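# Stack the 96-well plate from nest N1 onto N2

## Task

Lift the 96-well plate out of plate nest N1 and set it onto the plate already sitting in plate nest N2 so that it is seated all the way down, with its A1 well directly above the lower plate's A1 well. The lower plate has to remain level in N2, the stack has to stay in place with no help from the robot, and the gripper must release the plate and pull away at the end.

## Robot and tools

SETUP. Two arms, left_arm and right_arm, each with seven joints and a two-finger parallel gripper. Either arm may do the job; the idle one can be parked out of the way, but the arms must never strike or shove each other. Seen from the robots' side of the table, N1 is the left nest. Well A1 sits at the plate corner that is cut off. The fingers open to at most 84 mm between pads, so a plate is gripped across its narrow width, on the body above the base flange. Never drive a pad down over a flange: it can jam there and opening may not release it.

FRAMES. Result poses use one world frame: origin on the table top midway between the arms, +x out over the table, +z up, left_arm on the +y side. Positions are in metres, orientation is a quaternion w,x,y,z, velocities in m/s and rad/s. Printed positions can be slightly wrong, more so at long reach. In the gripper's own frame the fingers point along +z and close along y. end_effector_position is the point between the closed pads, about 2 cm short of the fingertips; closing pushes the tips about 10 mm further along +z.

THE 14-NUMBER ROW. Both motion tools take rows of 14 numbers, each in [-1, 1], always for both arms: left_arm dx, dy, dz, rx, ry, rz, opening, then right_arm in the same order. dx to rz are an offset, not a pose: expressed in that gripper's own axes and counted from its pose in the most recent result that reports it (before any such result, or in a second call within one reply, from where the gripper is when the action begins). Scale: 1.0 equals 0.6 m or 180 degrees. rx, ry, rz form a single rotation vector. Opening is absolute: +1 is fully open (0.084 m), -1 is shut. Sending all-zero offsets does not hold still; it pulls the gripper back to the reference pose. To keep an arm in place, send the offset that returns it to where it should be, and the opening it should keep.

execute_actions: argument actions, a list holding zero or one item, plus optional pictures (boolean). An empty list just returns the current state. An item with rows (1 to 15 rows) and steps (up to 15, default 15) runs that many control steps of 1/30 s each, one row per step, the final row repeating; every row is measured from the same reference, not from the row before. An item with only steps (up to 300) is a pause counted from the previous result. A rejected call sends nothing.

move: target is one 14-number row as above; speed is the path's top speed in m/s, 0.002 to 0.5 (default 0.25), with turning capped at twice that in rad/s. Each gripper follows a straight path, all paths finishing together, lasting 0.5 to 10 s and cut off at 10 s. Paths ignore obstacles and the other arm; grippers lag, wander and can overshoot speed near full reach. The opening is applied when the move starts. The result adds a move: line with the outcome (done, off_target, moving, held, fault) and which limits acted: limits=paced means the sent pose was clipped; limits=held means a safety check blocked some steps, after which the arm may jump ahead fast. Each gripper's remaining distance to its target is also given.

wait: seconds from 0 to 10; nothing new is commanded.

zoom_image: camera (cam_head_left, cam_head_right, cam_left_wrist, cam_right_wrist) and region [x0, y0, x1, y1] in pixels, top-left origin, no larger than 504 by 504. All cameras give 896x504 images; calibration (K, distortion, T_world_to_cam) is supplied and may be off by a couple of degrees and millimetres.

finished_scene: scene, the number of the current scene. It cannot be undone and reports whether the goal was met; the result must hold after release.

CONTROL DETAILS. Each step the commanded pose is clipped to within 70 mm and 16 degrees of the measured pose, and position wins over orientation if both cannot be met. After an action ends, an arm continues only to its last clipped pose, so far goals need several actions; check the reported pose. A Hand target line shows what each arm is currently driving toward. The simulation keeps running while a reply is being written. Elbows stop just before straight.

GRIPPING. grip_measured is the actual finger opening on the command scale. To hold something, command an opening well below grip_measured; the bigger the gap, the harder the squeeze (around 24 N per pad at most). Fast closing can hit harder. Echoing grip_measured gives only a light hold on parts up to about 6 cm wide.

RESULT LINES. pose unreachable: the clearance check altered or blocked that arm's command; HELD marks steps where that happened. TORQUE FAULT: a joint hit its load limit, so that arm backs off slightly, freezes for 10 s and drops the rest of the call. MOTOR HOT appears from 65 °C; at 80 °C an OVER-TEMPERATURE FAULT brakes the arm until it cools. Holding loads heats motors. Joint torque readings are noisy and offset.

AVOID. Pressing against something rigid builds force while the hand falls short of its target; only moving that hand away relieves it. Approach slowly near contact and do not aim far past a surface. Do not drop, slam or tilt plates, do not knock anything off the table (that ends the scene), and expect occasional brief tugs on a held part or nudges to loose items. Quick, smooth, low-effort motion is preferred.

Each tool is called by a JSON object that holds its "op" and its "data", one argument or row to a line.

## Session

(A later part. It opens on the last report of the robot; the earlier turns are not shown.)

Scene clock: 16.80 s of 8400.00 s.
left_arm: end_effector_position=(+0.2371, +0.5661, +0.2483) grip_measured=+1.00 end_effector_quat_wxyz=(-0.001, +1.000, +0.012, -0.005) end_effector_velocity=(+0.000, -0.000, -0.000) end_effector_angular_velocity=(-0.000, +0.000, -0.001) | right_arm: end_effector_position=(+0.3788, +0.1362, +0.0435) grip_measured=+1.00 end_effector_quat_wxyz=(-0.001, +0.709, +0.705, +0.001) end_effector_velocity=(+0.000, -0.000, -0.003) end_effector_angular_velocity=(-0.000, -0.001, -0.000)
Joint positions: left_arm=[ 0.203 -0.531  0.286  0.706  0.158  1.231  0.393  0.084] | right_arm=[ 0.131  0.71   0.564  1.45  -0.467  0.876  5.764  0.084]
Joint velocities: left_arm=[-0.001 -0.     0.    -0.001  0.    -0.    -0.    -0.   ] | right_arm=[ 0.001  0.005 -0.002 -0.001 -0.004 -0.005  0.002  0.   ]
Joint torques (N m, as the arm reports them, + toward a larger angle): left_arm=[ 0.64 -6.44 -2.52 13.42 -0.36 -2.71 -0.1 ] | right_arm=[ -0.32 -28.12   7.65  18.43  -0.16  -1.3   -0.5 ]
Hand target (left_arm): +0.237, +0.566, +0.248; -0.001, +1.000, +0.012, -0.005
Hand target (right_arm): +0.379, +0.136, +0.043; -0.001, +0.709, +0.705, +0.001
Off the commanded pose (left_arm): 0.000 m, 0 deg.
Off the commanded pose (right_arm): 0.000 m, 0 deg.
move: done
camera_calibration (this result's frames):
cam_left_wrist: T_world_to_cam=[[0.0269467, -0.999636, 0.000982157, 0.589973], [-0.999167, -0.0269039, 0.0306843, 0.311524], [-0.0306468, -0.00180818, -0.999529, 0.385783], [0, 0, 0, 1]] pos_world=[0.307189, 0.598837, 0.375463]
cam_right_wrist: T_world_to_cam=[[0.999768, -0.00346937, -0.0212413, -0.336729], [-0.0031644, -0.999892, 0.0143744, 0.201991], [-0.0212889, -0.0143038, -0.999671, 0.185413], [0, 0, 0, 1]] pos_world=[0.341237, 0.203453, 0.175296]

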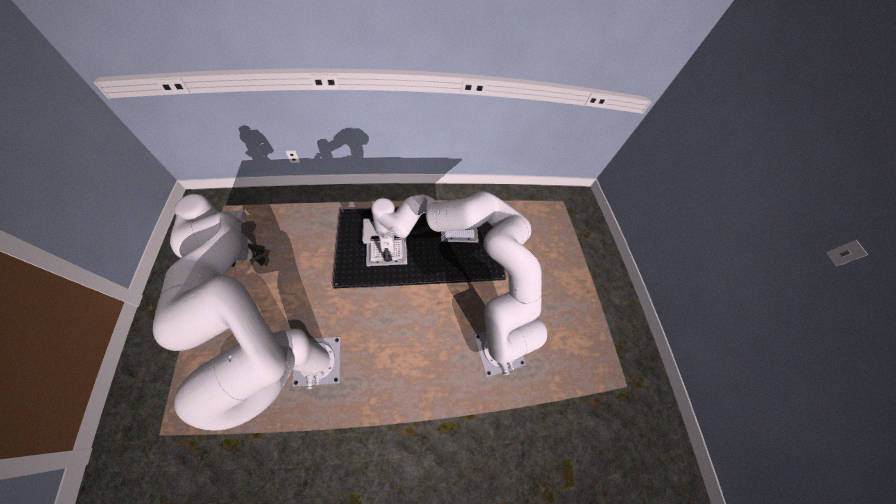

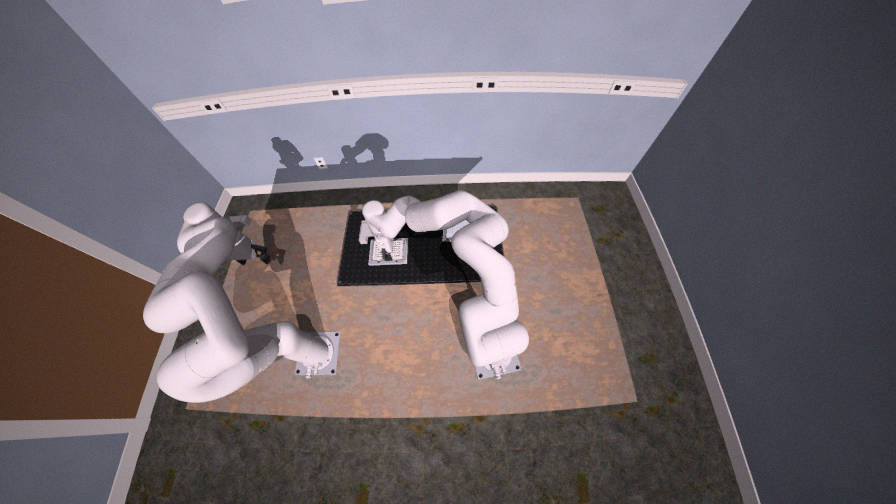

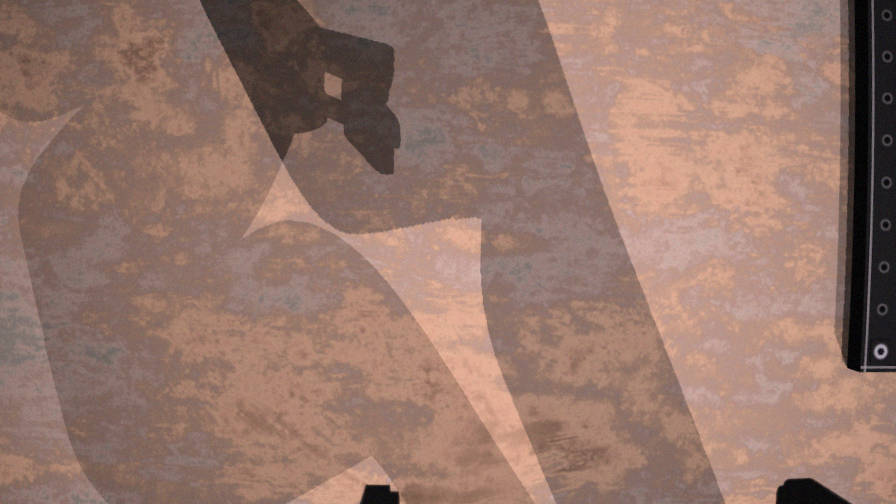

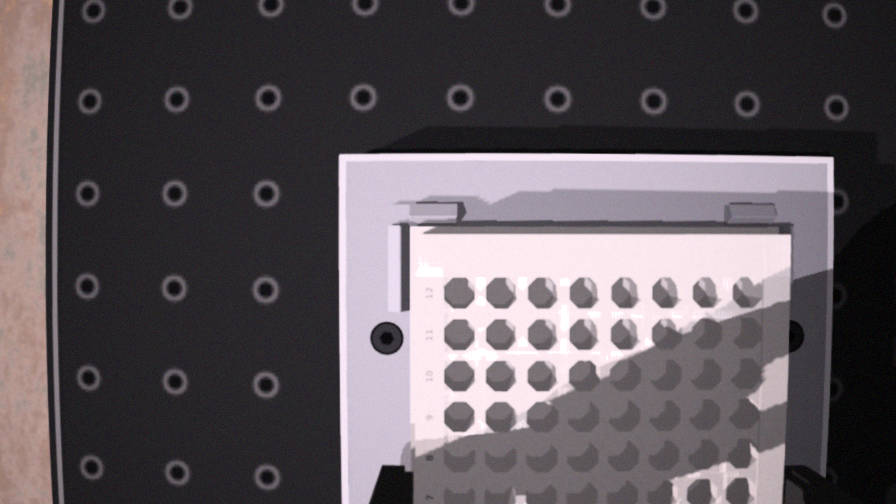

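{"op": "move", "data": {
  "target": [0,0,0,0,0,0,1,0,0,0,0,0,0,0.3]
}}

{"op": "move", "data": {
  "target": [0,0,0,0,0,0,1,0,0,-0.036,0,0,0,0.3],
  "speed": 0.03
}}

{"op": "zoom_image", "data": {
  "camera": "cam_right_wrist",
  "region": [330, 150, 490, 360]
}}

{"op": "move", "data": {
  "target": [0,0,0,0,0,0,1,-0.555,0.183,-0.008,0,0,0.0245,0.3],
  "speed": 0.15
}}

{"op": "zoom_image", "data": {
  "camera": "cam_right_wrist",
  "region": [300, 90, 800, 400]
}}

Scene clock: 21.73 s of 8400.00 s.
left_arm: end_effector_position=(+0.2371, +0.5661, +0.2483) grip_measured=+1.00 end_effector_quat_wxyz=(-0.001, +1.000, +0.012, -0.005) end_effector_velocity=(+0.000, -0.000, +0.000) end_effector_angular_velocity=(+0.001, -0.001, -0.000) | right_arm: end_effector_position=(+0.3788, +0.1362, +0.0434) grip_measured=+0.93 end_effector_quat_wxyz=(-0.001, +0.709, +0.705, +0.001) end_effector_velocity=(-0.000, -0.001, -0.001) end_effector_angular_velocity=(-0.000, +0.000, +0.000)
Joint positions: left_arm=[ 0.203 -0.531  0.286  0.706  0.158  1.231  0.393  0.084] | right_arm=[ 0.131  0.71   0.565  1.45  -0.467  0.876  5.764  0.082]
Joint velocities: left_arm=[-0.001 -0.    -0.001  0.    -0.    -0.001 -0.001  0.   ] | right_arm=[-0.001 -0.     0.    -0.002 -0.001 -0.001  0.     0.   ]
Joint torques (N m, as the arm reports them, + toward a larger angle): left_arm=[ 0.76 -6.62 -2.37 13.35 -0.4  -2.73 -0.22] | right_arm=[ -0.32 -27.77   7.35  17.71   0.11  -1.2   -0.44]
Hand target (left_arm): +0.237, +0.566, +0.248; -0.001, +1.000, +0.012, -0.005
Hand target (right_arm): +0.379, +0.136, +0.043; -0.001, +0.709, +0.705, +0.001
Off the commanded pose (left_arm): 0.000 m, 0 deg.
Off the commanded pose (right_arm): 0.000 m, 0 deg.
After step 90, 1.23 s passed at rest.
move: done
camera_calibration (this result's frames):
cam_left_wrist: T_world_to_cam=[[0.0269469, -0.999636, 0.000982289, 0.589973], [-0.999167, -0.0269041, 0.0306844, 0.311524], [-0.0306469, -0.00180832, -0.999529, 0.385783], [0, 0, 0, 1]] pos_world=[0.307189, 0.598837, 0.375463]
cam_right_wrist: T_world_to_cam=[[0.999768, -0.0034381, -0.0212601, -0.336715], [-0.00313284, -0.999892, 0.0143747, 0.201988], [-0.0213072, -0.0143048, -0.999671, 0.185395], [0, 0, 0, 1]] pos_world=[0.34122, 0.203461, 0.175272]

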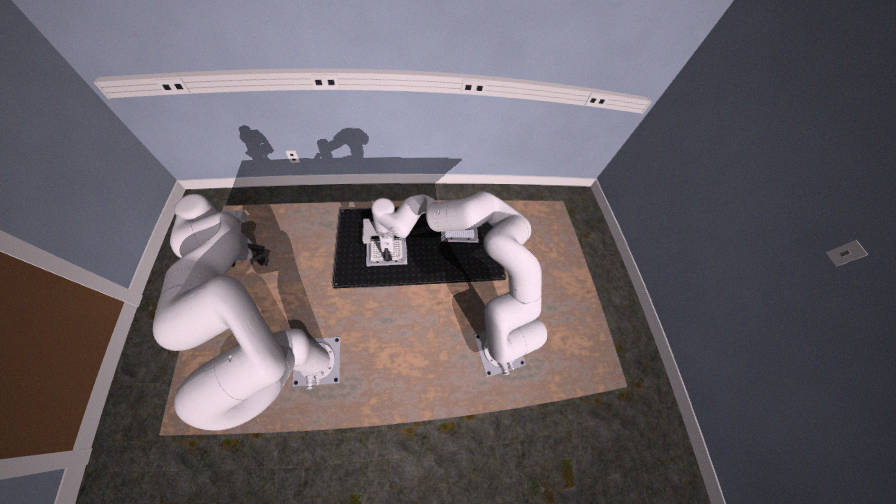

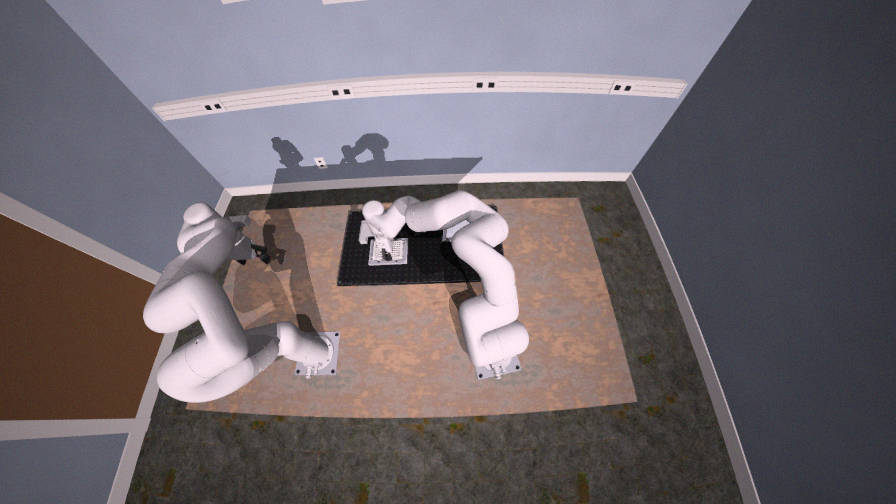

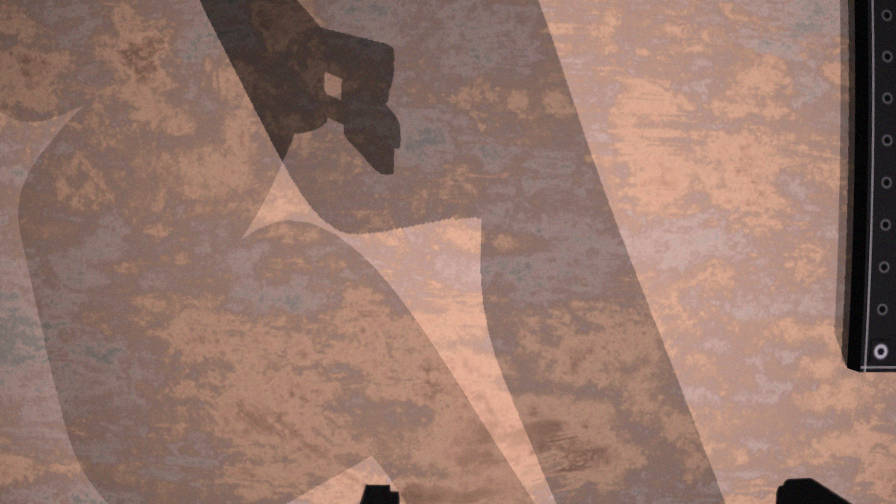

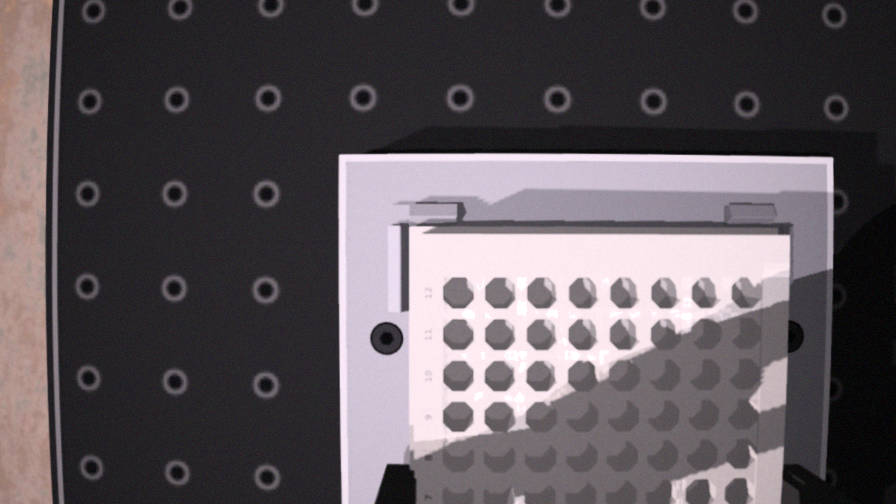

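Scene clock: 22.80 s of 8400.00 s.
left_arm: end_effector_position=(+0.2371, +0.5661, +0.2483) grip_measured=+1.00 end_effector_quat_wxyz=(-0.001, +1.000, +0.012, -0.005) end_effector_velocity=(+0.000, -0.000, +0.000) end_effector_angular_velocity=(+0.000, +0.000, -0.001) | right_arm: end_effector_position=(+0.3788, +0.1362, +0.0647) grip_measured=+0.93 end_effector_quat_wxyz=(-0.001, +0.709, +0.705, +0.001) end_effector_velocity=(-0.000, +0.000, +0.002) end_effector_angular_velocity=(-0.000, -0.001, +0.002)
Joint positions: left_arm=[ 0.203 -0.531  0.286  0.706  0.158  1.231  0.393  0.084] | right_arm=[ 0.12   0.674  0.583  1.456 -0.444  0.916  5.75   0.082]
Joint velocities: left_arm=[-0.    -0.    -0.001 -0.    -0.     0.     0.    -0.   ] | right_arm=[ 0.    -0.004  0.002  0.001  0.001  0.004 -0.002  0.   ]
Joint torques (N m, as the arm reports them, + toward a larger angle): left_arm=[ 0.79 -6.43 -2.45 13.5  -0.32 -2.68 -0.14] | right_arm=[ -0.34 -28.03   7.69  18.89  -0.12  -1.52  -0.43]
Hand target (left_arm): +0.237, +0.566, +0.248; -0.001, +1.000, +0.012, -0.005
Hand target (right_arm): +0.379, +0.136, +0.065; -0.001, +0.709, +0.705, +0.001
Off the commanded pose (left_arm): 0.000 m, 0 deg.
Off the commanded pose (right_arm): 0.000 m, 0 deg.
move: done
camera_calibration (this result's frames):
cam_left_wrist: T_world_to_cam=[[0.026947, -0.999636, 0.000982275, 0.589973], [-0.999167, -0.0269042, 0.0306844, 0.311524], [-0.0306468, -0.00180831, -0.999529, 0.385783], [0, 0, 0, 1]] pos_world=[0.307189, 0.598837, 0.375463]
cam_right_wrist: T_world_to_cam=[[0.999765, -0.00338849, -0.0214132, -0.336233], [-0.00308049, -0.999892, 0.0144002, 0.201615], [-0.0214597, -0.0143309, -0.999667, 0.206717], [0, 0, 0, 1]] pos_world=[0.341211, 0.203417, 0.196545]

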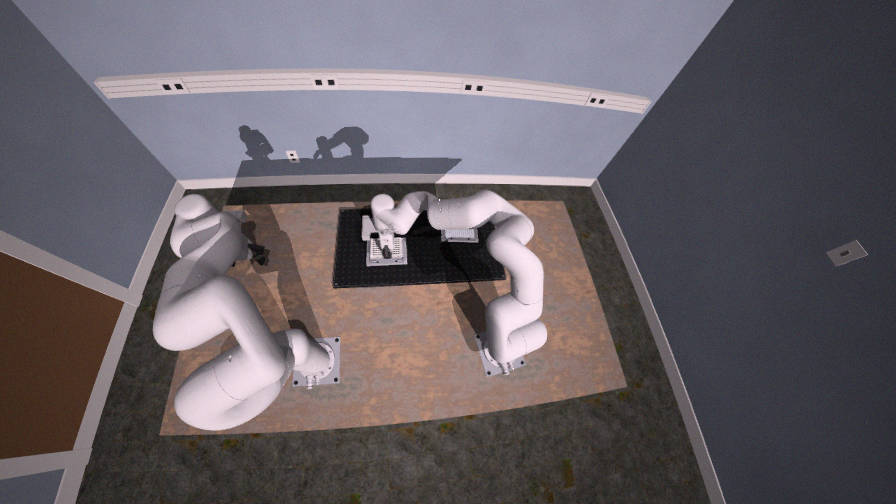

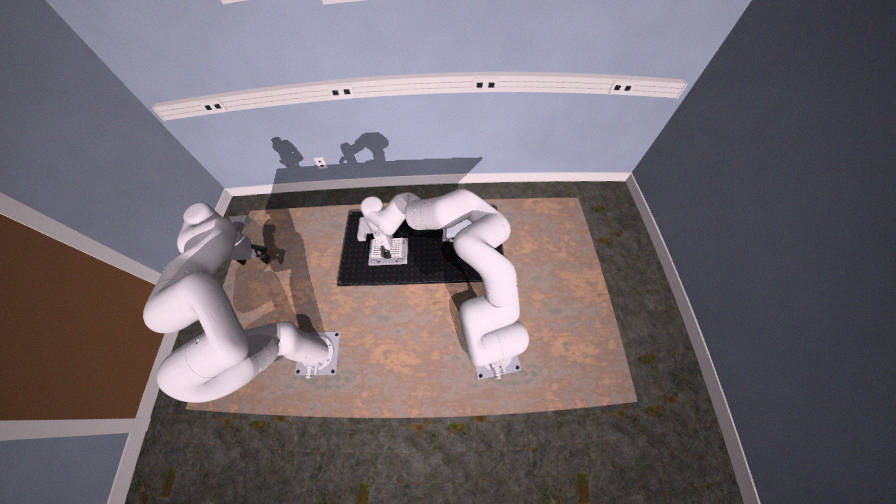

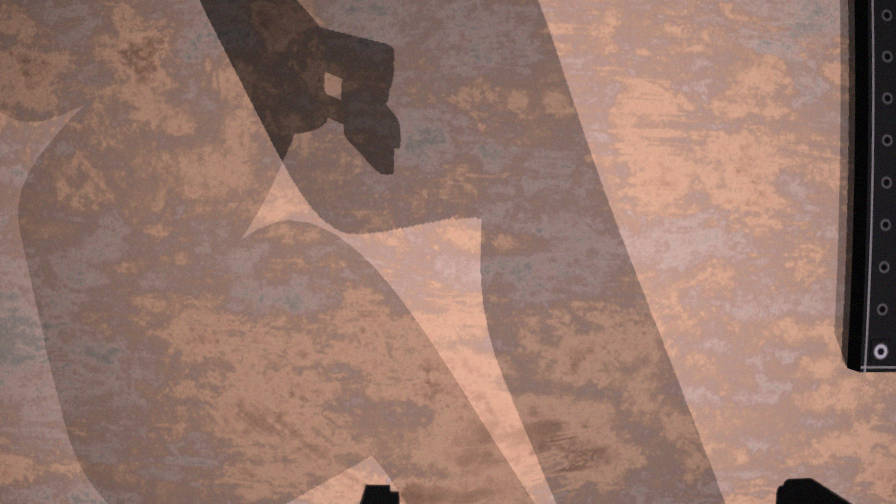

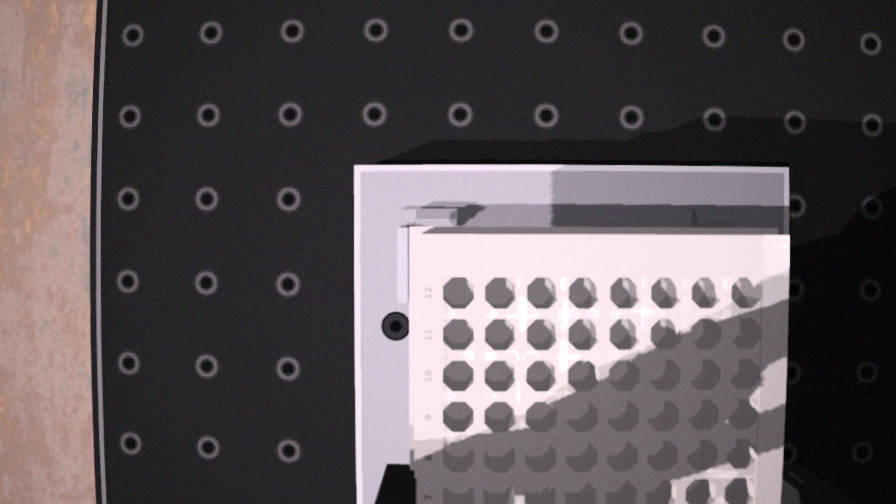

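Region (330, 150, 490, 360) of cam_right_wrist's 896x504 image, scaled by 2.400, with more detail than that image has; it fills the left 384 columns of this view, and the rest is white.

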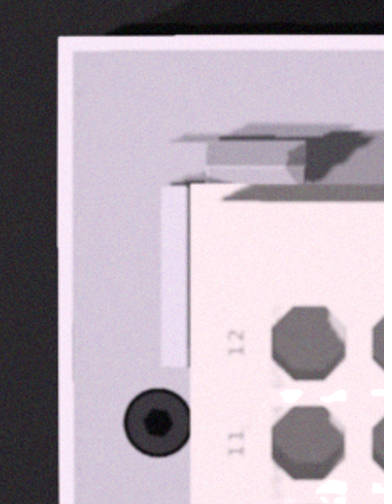

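Scene clock: 25.70 s of 8400.00 s.
left_arm: end_effector_position=(+0.2371, +0.5661, +0.2483) grip_measured=+1.00 end_effector_quat_wxyz=(-0.001, +1.000, +0.012, -0.005) end_effector_velocity=(-0.000, -0.000, -0.000) end_effector_angular_velocity=(-0.001, +0.000, +0.000) | right_arm: end_effector_position=(+0.4880, -0.1970, +0.0692) grip_measured=+0.93 end_effector_quat_wxyz=(-0.001, +0.735, +0.678, +0.001) end_effector_velocity=(+0.002, -0.003, +0.000) end_effector_angular_velocity=(-0.000, -0.002, -0.001)
Joint positions: left_arm=[ 0.203 -0.531  0.286  0.706  0.158  1.231  0.393  0.084] | right_arm=[-0.479  0.492  0.5    1.223 -0.315  0.808  5.141  0.082]
Joint velocities: left_arm=[-0.001 -0.     0.001 -0.     0.     0.    -0.     0.   ] | right_arm=[-0.003  0.002 -0.002  0.005 -0.001 -0.    -0.004 -0.   ]
Joint torques (N m, as the arm reports them, + toward a larger angle): left_arm=[ 0.77 -6.39 -2.52 13.43 -0.09 -2.67 -0.17] | right_arm=[ -0.37 -25.55   5.04  18.88  -0.05  -1.68  -0.41]
Hand target (left_arm): +0.237, +0.566, +0.248; -0.001, +1.000, +0.012, -0.005
Hand target (right_arm): +0.488, -0.198, +0.069; -0.001, +0.735, +0.678, +0.001
Off the commanded pose (left_arm): 0.000 m, 0 deg.
Off the commanded pose (right_arm): 0.001 m, 0 deg.
move: done
camera_calibration (this result's frames):
cam_left_wrist: T_world_to_cam=[[0.026947, -0.999636, 0.00098217, 0.589973], [-0.999167, -0.0269042, 0.0306844, 0.311524], [-0.0306468, -0.0018082, -0.999529, 0.385783], [0, 0, 0, 1]] pos_world=[0.307189, 0.598837, 0.375463]
cam_right_wrist: T_world_to_cam=[[0.996633, -0.0795263, -0.0199682, -0.460003], [-0.0792353, -0.996744, 0.0149686, -0.0935028], [-0.0210936, -0.013336, -0.999689, 0.208801], [0, 0, 0, 1]] pos_world=[0.45545, -0.126996, 0.20095]

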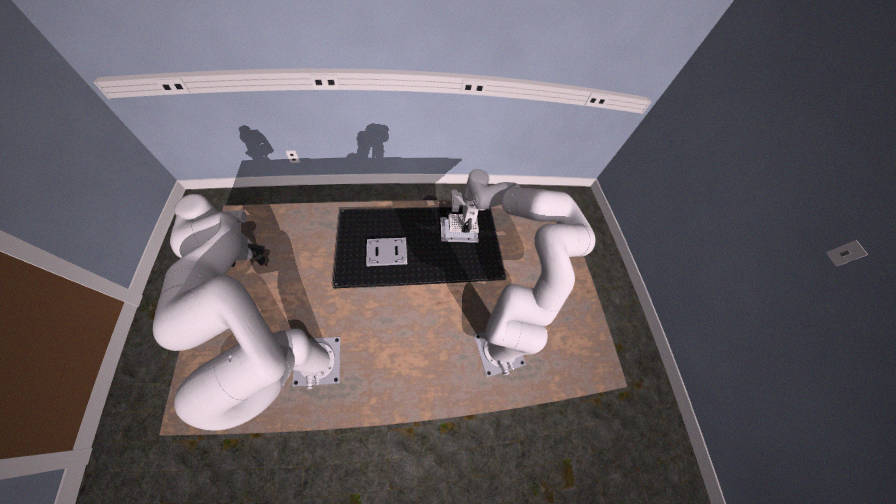

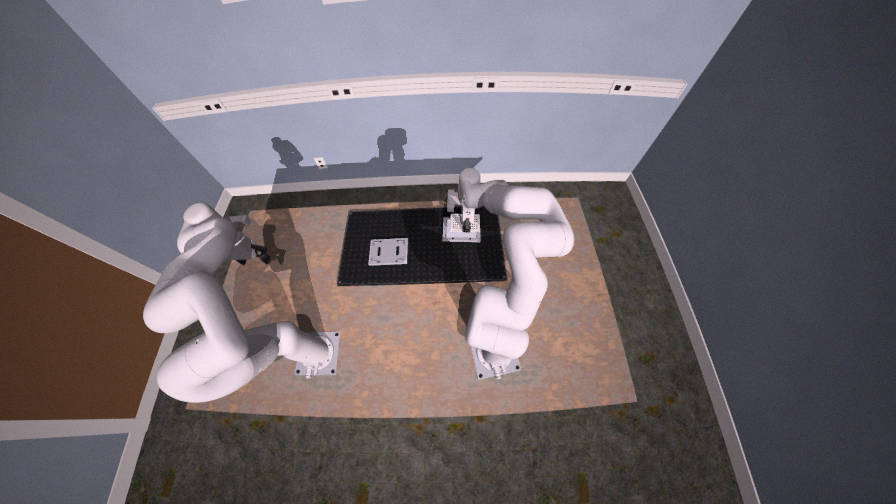

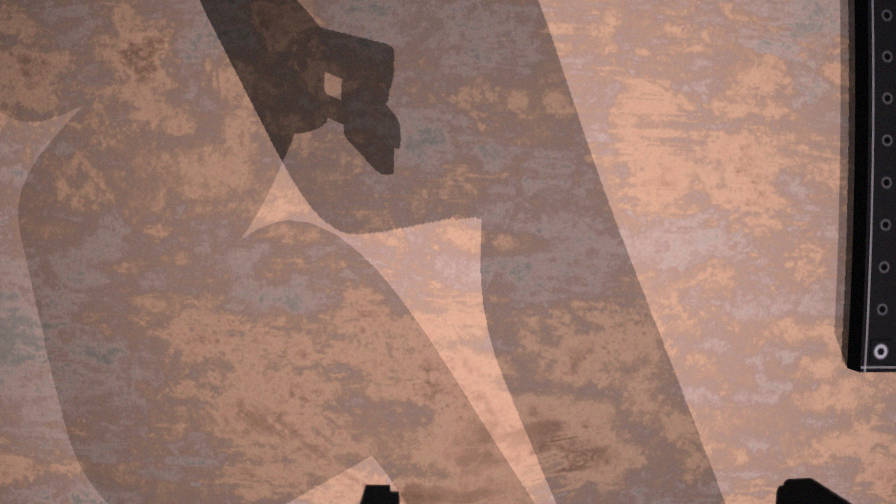

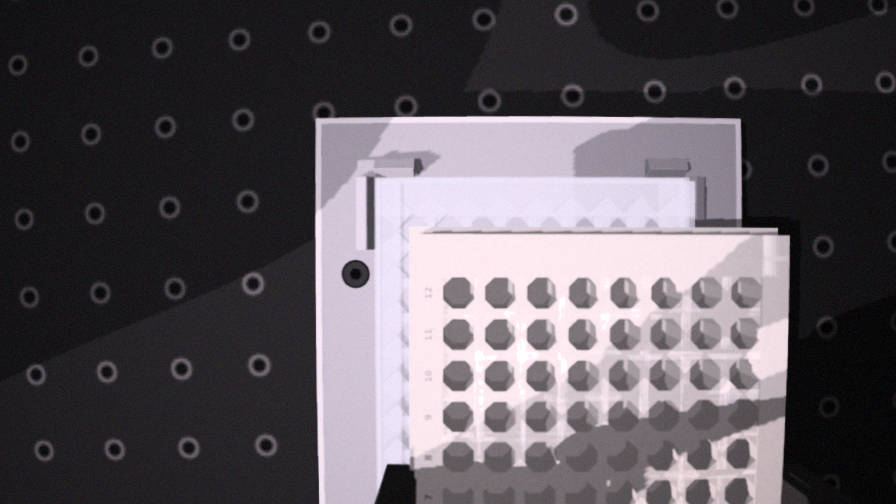

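Region (300, 90, 800, 400) of cam_right_wrist's 896x504 image, scaled by 1.008, with more detail than that image has; it fills the top 312 rows of this view, and the rest is white.

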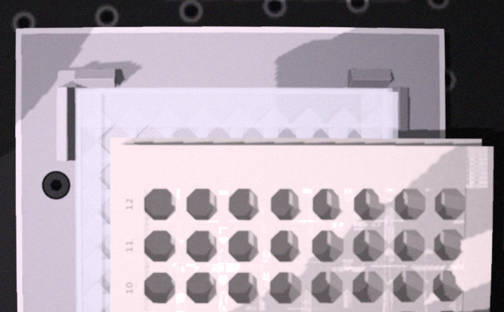

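{"op": "zoom_image", "data": {
  "camera": "cam_right_wrist",
  "region": [600, 150, 740, 240]
}}

{"op": "zoom_image", "data": {
  "camera": "cam_right_wrist",
  "region": [340, 150, 480, 330]
}}

Region (600, 150, 740, 240) of cam_right_wrist's 896x504 image, scaled by 3.600, with more detail than that image has; it fills the top 324 rows of this view, and the rest is white.

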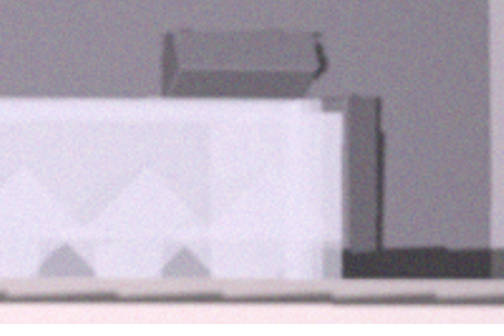

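Region (340, 150, 480, 330) of cam_right_wrist's 896x504 image, scaled by 2.800, with more detail than that image has.

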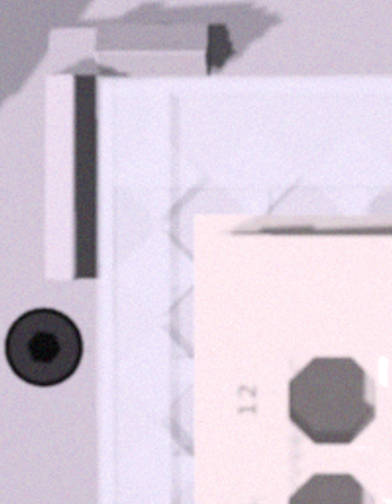

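{"op": "move", "data": {
  "target": [0,0,0,0,0,0,1,0.0239,-0.0195,0.0078,0,0,0,0.3],
  "speed": 0.03
}}

{"op": "zoom_image", "data": {
  "camera": "cam_right_wrist",
  "region": [330, 150, 490, 360]
}}

Scene clock: 31.00 s of 8400.00 s.
left_arm: end_effector_position=(+0.2371, +0.5661, +0.2483) grip_measured=+1.00 end_effector_quat_wxyz=(-0.001, +1.000, +0.012, -0.005) end_effector_velocity=(+0.000, -0.000, +0.000) end_effector_angular_velocity=(+0.001, +0.000, -0.001) | right_arm: end_effector_position=(+0.4776, -0.1820, +0.0646) grip_measured=+0.93 end_effector_quat_wxyz=(-0.001, +0.735, +0.678, +0.001) end_effector_velocity=(-0.001, -0.000, -0.001) end_effector_angular_velocity=(-0.001, -0.001, -0.004)
Joint positions: left_arm=[ 0.203 -0.531  0.286  0.706  0.158  1.231  0.393  0.084] | right_arm=[-0.461  0.478  0.506  1.186 -0.318  0.785  5.175  0.082]
Joint velocities: left_arm=[ 0.     0.    -0.001 -0.    -0.    -0.     0.001  0.   ] | right_arm=[-0.    -0.002 -0.    -0.006 -0.001 -0.005  0.005 -0.   ]
Joint torques (N m, as the arm reports them, + toward a larger angle): left_arm=[ 0.74 -6.42 -2.39 13.49 -0.33 -2.62 -0.19] | right_arm=[ -0.46 -24.78   5.11  18.73  -0.04  -1.4   -0.35]
Hand target (left_arm): +0.237, +0.566, +0.248; -0.001, +1.000, +0.012, -0.005
Hand target (right_arm): +0.477, -0.182, +0.065; -0.001, +0.735, +0.678, +0.001
Off the commanded pose (left_arm): 0.000 m, 0 deg.
Off the commanded pose (right_arm): 0.000 m, 0 deg.
After step 90, 1.30 s passed at rest.
move: done
camera_calibration (this result's frames):
cam_left_wrist: T_world_to_cam=[[0.0269469, -0.999636, 0.000982176, 0.589973], [-0.999167, -0.0269041, 0.0306845, 0.311524], [-0.0306469, -0.00180821, -0.999529, 0.385783], [0, 0, 0, 1]] pos_world=[0.307189, 0.598837, 0.375463]
cam_right_wrist: T_world_to_cam=[[0.996619, -0.0796831, -0.0200176, -0.448611], [-0.0793918, -0.996731, 0.0149471, -0.079276], [-0.0211432, -0.0133074, -0.999688, 0.20423], [0, 0, 0, 1]] pos_world=[0.445119, -0.112046, 0.196371]

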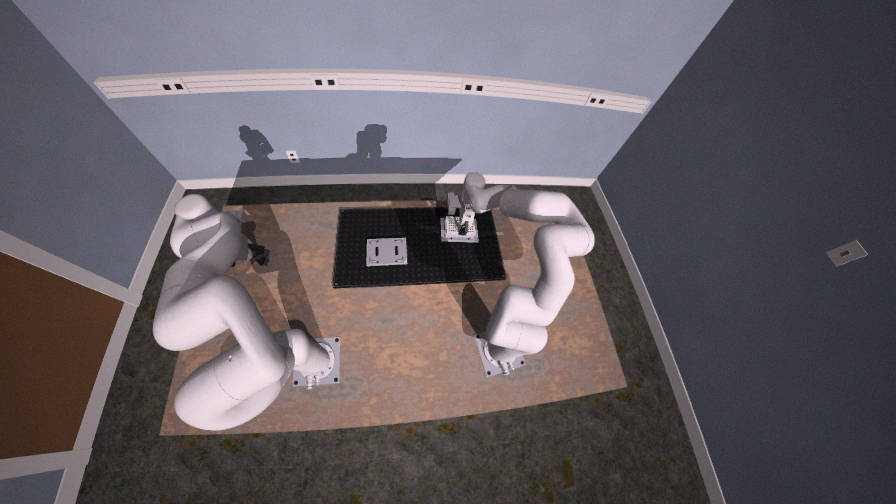

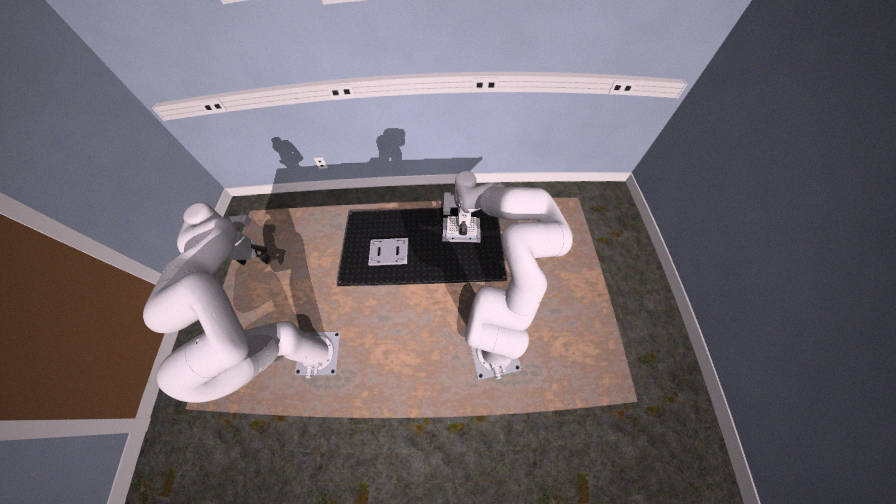

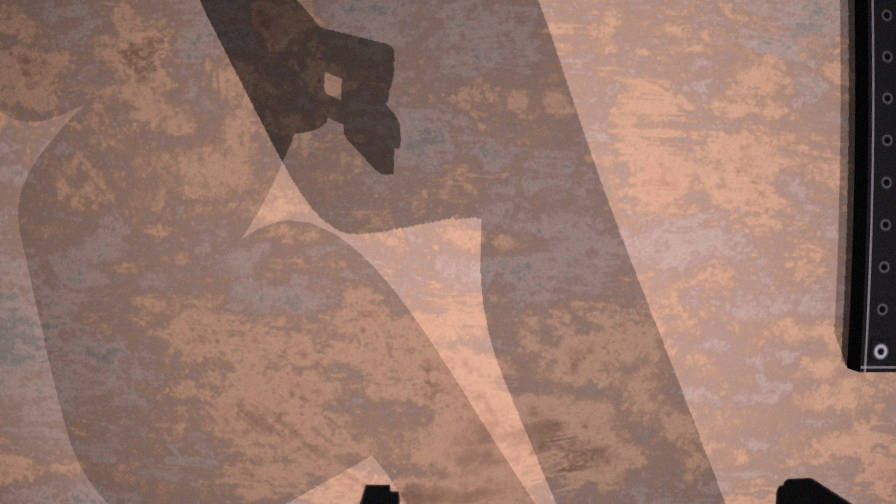

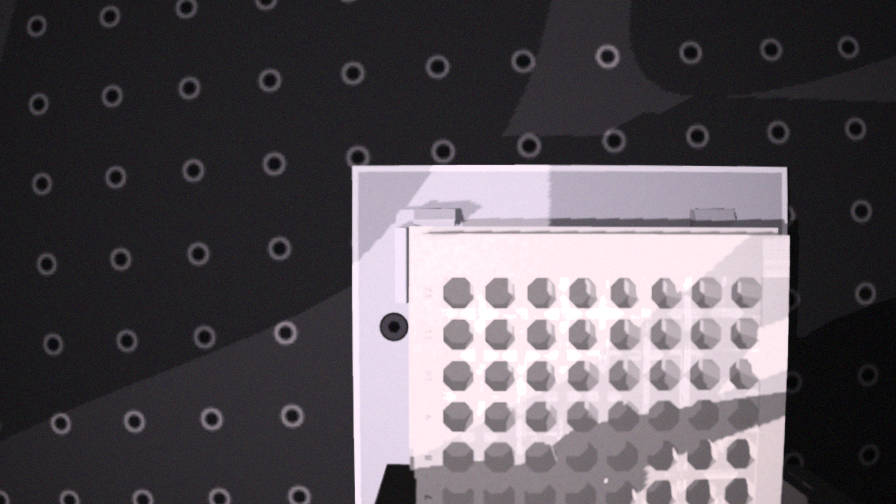

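Region (330, 150, 490, 360) of cam_right_wrist's 896x504 image, scaled by 2.400, with more detail than that image has; it fills the left 384 columns of this view, and the rest is white.

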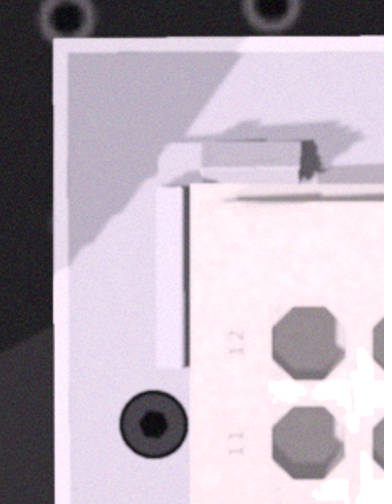

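{"op": "move", "data": {
  "target": [0,0,0,0,0,0,1,0,-0.0005,0.009,0,0,0,0.3],
  "speed": 0.01
}}

{"op": "move", "data": {
  "target": [0,0,0,0,0,0,1,0,0,0.0062,0,0,0,0.3],
  "speed": 0.003
}}

Scene clock: 34.13 s of 8400.00 s.
left_arm: end_effector_position=(+0.2371, +0.5661, +0.2483) grip_measured=+1.00 end_effector_quat_wxyz=(-0.001, +1.000, +0.012, -0.005) end_effector_velocity=(+0.000, -0.000, +0.000) end_effector_angular_velocity=(+0.001, -0.001, -0.000) | right_arm: end_effector_position=(+0.4773, -0.1820, +0.0595) grip_measured=+0.93 end_effector_quat_wxyz=(-0.001, +0.735, +0.678, +0.001) end_effector_velocity=(+0.001, +0.001, -0.002) end_effector_angular_velocity=(+0.001, -0.004, +0.001)
Joint positions: left_arm=[ 0.203 -0.531  0.286  0.706  0.158  1.231  0.393  0.084] | right_arm=[-0.457  0.487  0.502  1.182 -0.325  0.774  5.18   0.082]
Joint velocities: left_arm=[-0.001  0.    -0.001  0.001 -0.    -0.    -0.001  0.   ] | right_arm=[ 0.003  0.005 -0.003  0.001 -0.004 -0.008  0.002  0.   ]
Joint torques (N m, as the arm reports them, + toward a larger angle): left_arm=[ 0.84 -6.51 -2.34 13.37 -0.26 -2.77 -0.11] | right_arm=[ -0.13 -25.07   5.15  18.53  -0.03  -1.44  -0.38]
Hand target (left_arm): +0.237, +0.566, +0.248; -0.001, +1.000, +0.012, -0.005
Hand target (right_arm): +0.477, -0.182, +0.059; -0.001, +0.735, +0.678, +0.001
Off the commanded pose (left_arm): 0.000 m, 0 deg.
Off the commanded pose (right_arm): 0.000 m, 0 deg.
move: done
camera_calibration (this result's frames):
cam_left_wrist: T_world_to_cam=[[0.026947, -0.999636, 0.00098206, 0.589973], [-0.999167, -0.0269042, 0.0306844, 0.311524], [-0.0306469, -0.0018081, -0.999529, 0.385783], [0, 0, 0, 1]] pos_world=[0.307189, 0.598837, 0.375463]
cam_right_wrist: T_world_to_cam=[[0.996616, -0.0796923, -0.0201438, -0.448373], [-0.0793987, -0.99673, 0.0149788, -0.0791966], [-0.0212716, -0.0133287, -0.999685, 0.19914], [0, 0, 0, 1]] pos_world=[0.444803, -0.112015, 0.191231]

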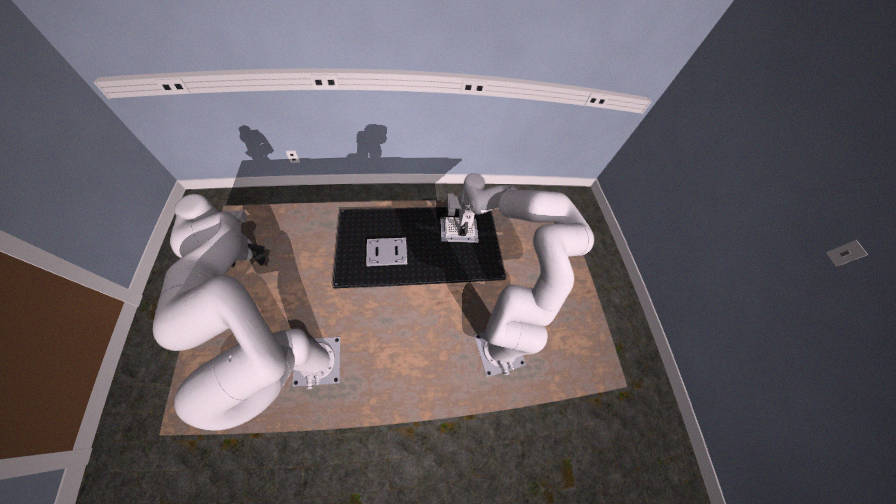

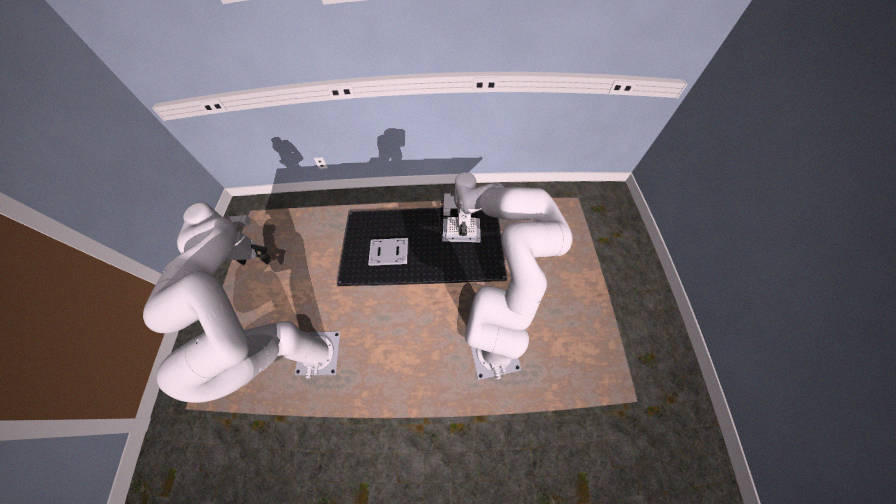

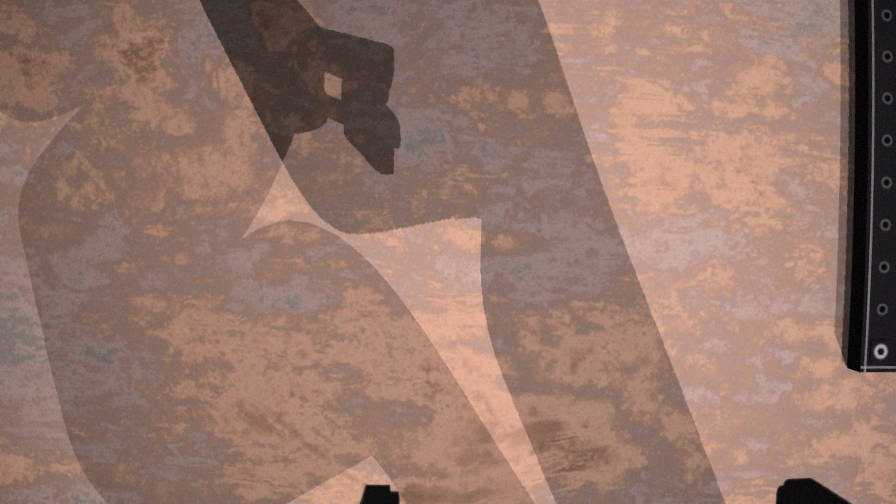

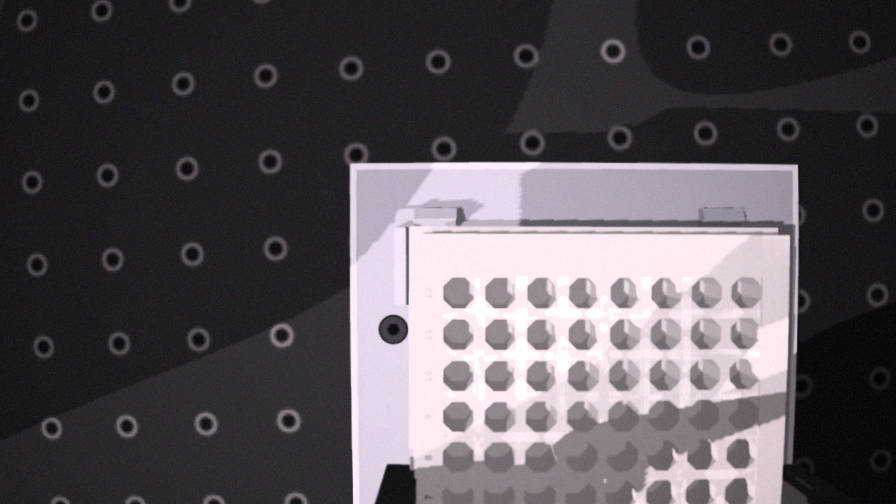

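Scene clock: 35.60 s of 8400.00 s.
left_arm: end_effector_position=(+0.2371, +0.5661, +0.2483) grip_measured=+1.00 end_effector_quat_wxyz=(-0.001, +1.000, +0.012, -0.005) end_effector_velocity=(-0.000, +0.000, -0.000) end_effector_angular_velocity=(-0.000, +0.000, +0.001) | right_arm: end_effector_position=(+0.4775, -0.1819, +0.0561) grip_measured=+0.93 end_effector_quat_wxyz=(-0.001, +0.735, +0.678, +0.001) end_effector_velocity=(+0.000, -0.001, -0.000) end_effector_angular_velocity=(-0.000, -0.001, -0.001)
Joint positions: left_arm=[ 0.203 -0.531  0.286  0.706  0.158  1.231  0.393  0.084] | right_arm=[-0.455  0.494  0.498  1.182 -0.33   0.766  5.183  0.082]
Joint velocities: left_arm=[ 0.001  0.     0.    -0.     0.    -0.    -0.    -0.   ] | right_arm=[-0.001  0.001 -0.    -0.    -0.002 -0.002  0.001  0.   ]
Joint torques (N m, as the arm reports them, + toward a larger angle): left_arm=[ 0.77 -6.49 -2.45 13.5  -0.22 -2.77 -0.28] | right_arm=[ -0.43 -23.8    5.05  17.73  -0.05  -1.38  -0.4 ]
Hand target (left_arm): +0.237, +0.566, +0.248; -0.001, +1.000, +0.012, -0.005
Hand target (right_arm): +0.477, -0.182, +0.056; -0.001, +0.735, +0.678, +0.001
Off the commanded pose (left_arm): 0.000 m, 0 deg.
Off the commanded pose (right_arm): 0.000 m, 0 deg.
move: done
camera_calibration (this result's frames):
cam_left_wrist: T_world_to_cam=[[0.026947, -0.999636, 0.000982009, 0.589973], [-0.999167, -0.0269042, 0.0306843, 0.311524], [-0.0306467, -0.00180804, -0.999529, 0.385783], [0, 0, 0, 1]] pos_world=[0.307189, 0.598837, 0.375463]
cam_right_wrist: T_world_to_cam=[[0.996631, -0.0796677, -0.0194667, -0.448696], [-0.0793844, -0.996732, 0.0149173, -0.0790921], [-0.0205915, -0.0133217, -0.999699, 0.195471], [0, 0, 0, 1]] pos_world=[0.444931, -0.111976, 0.187857]

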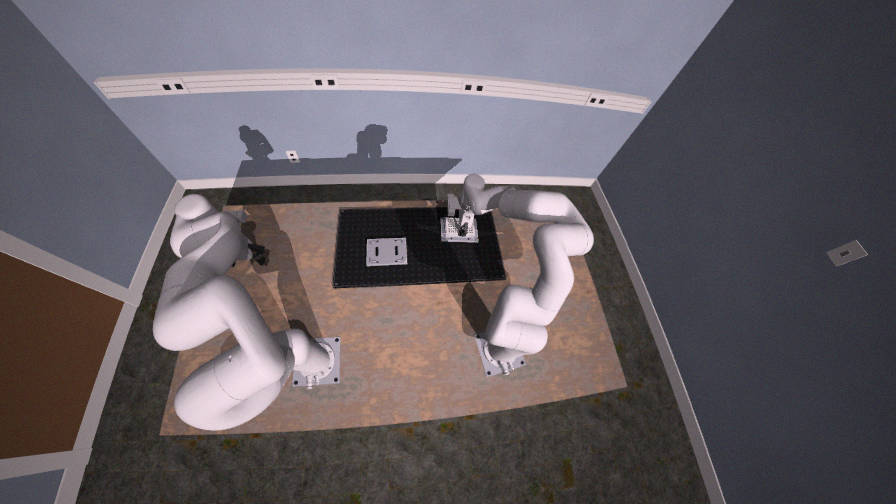

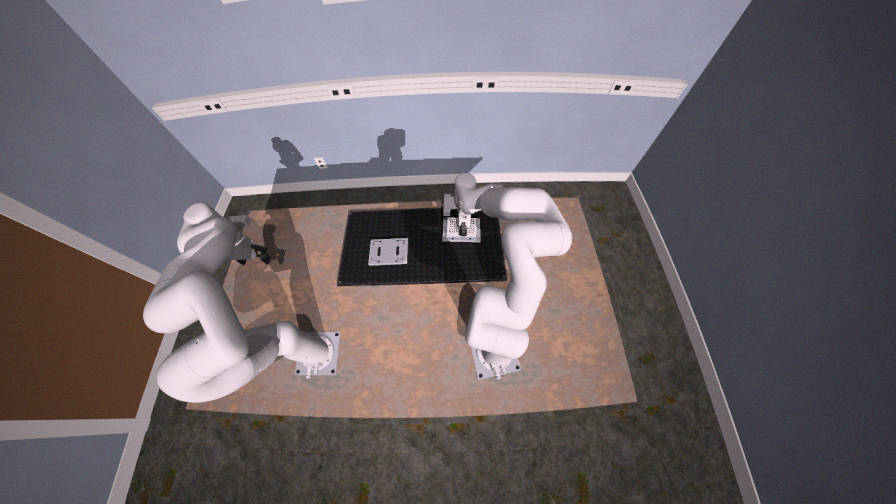

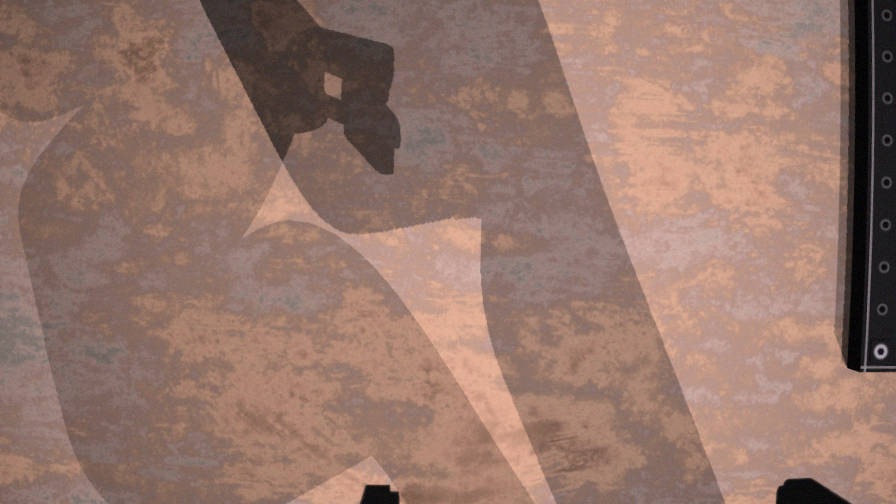

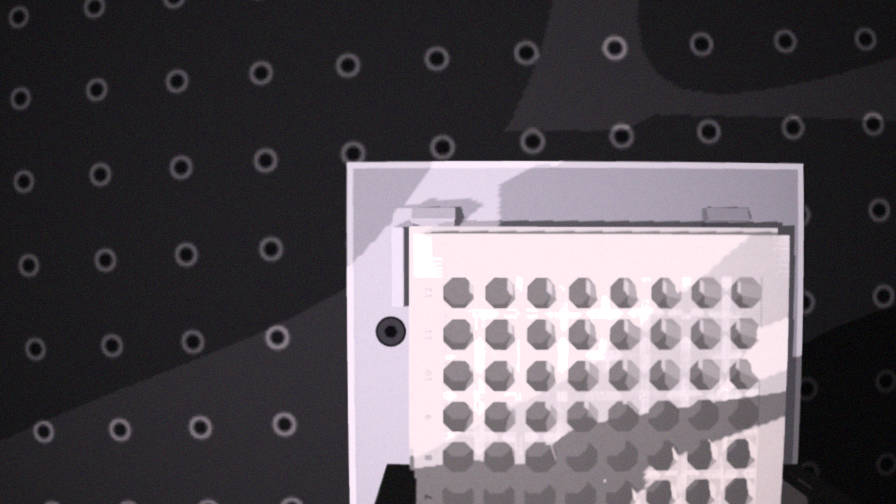

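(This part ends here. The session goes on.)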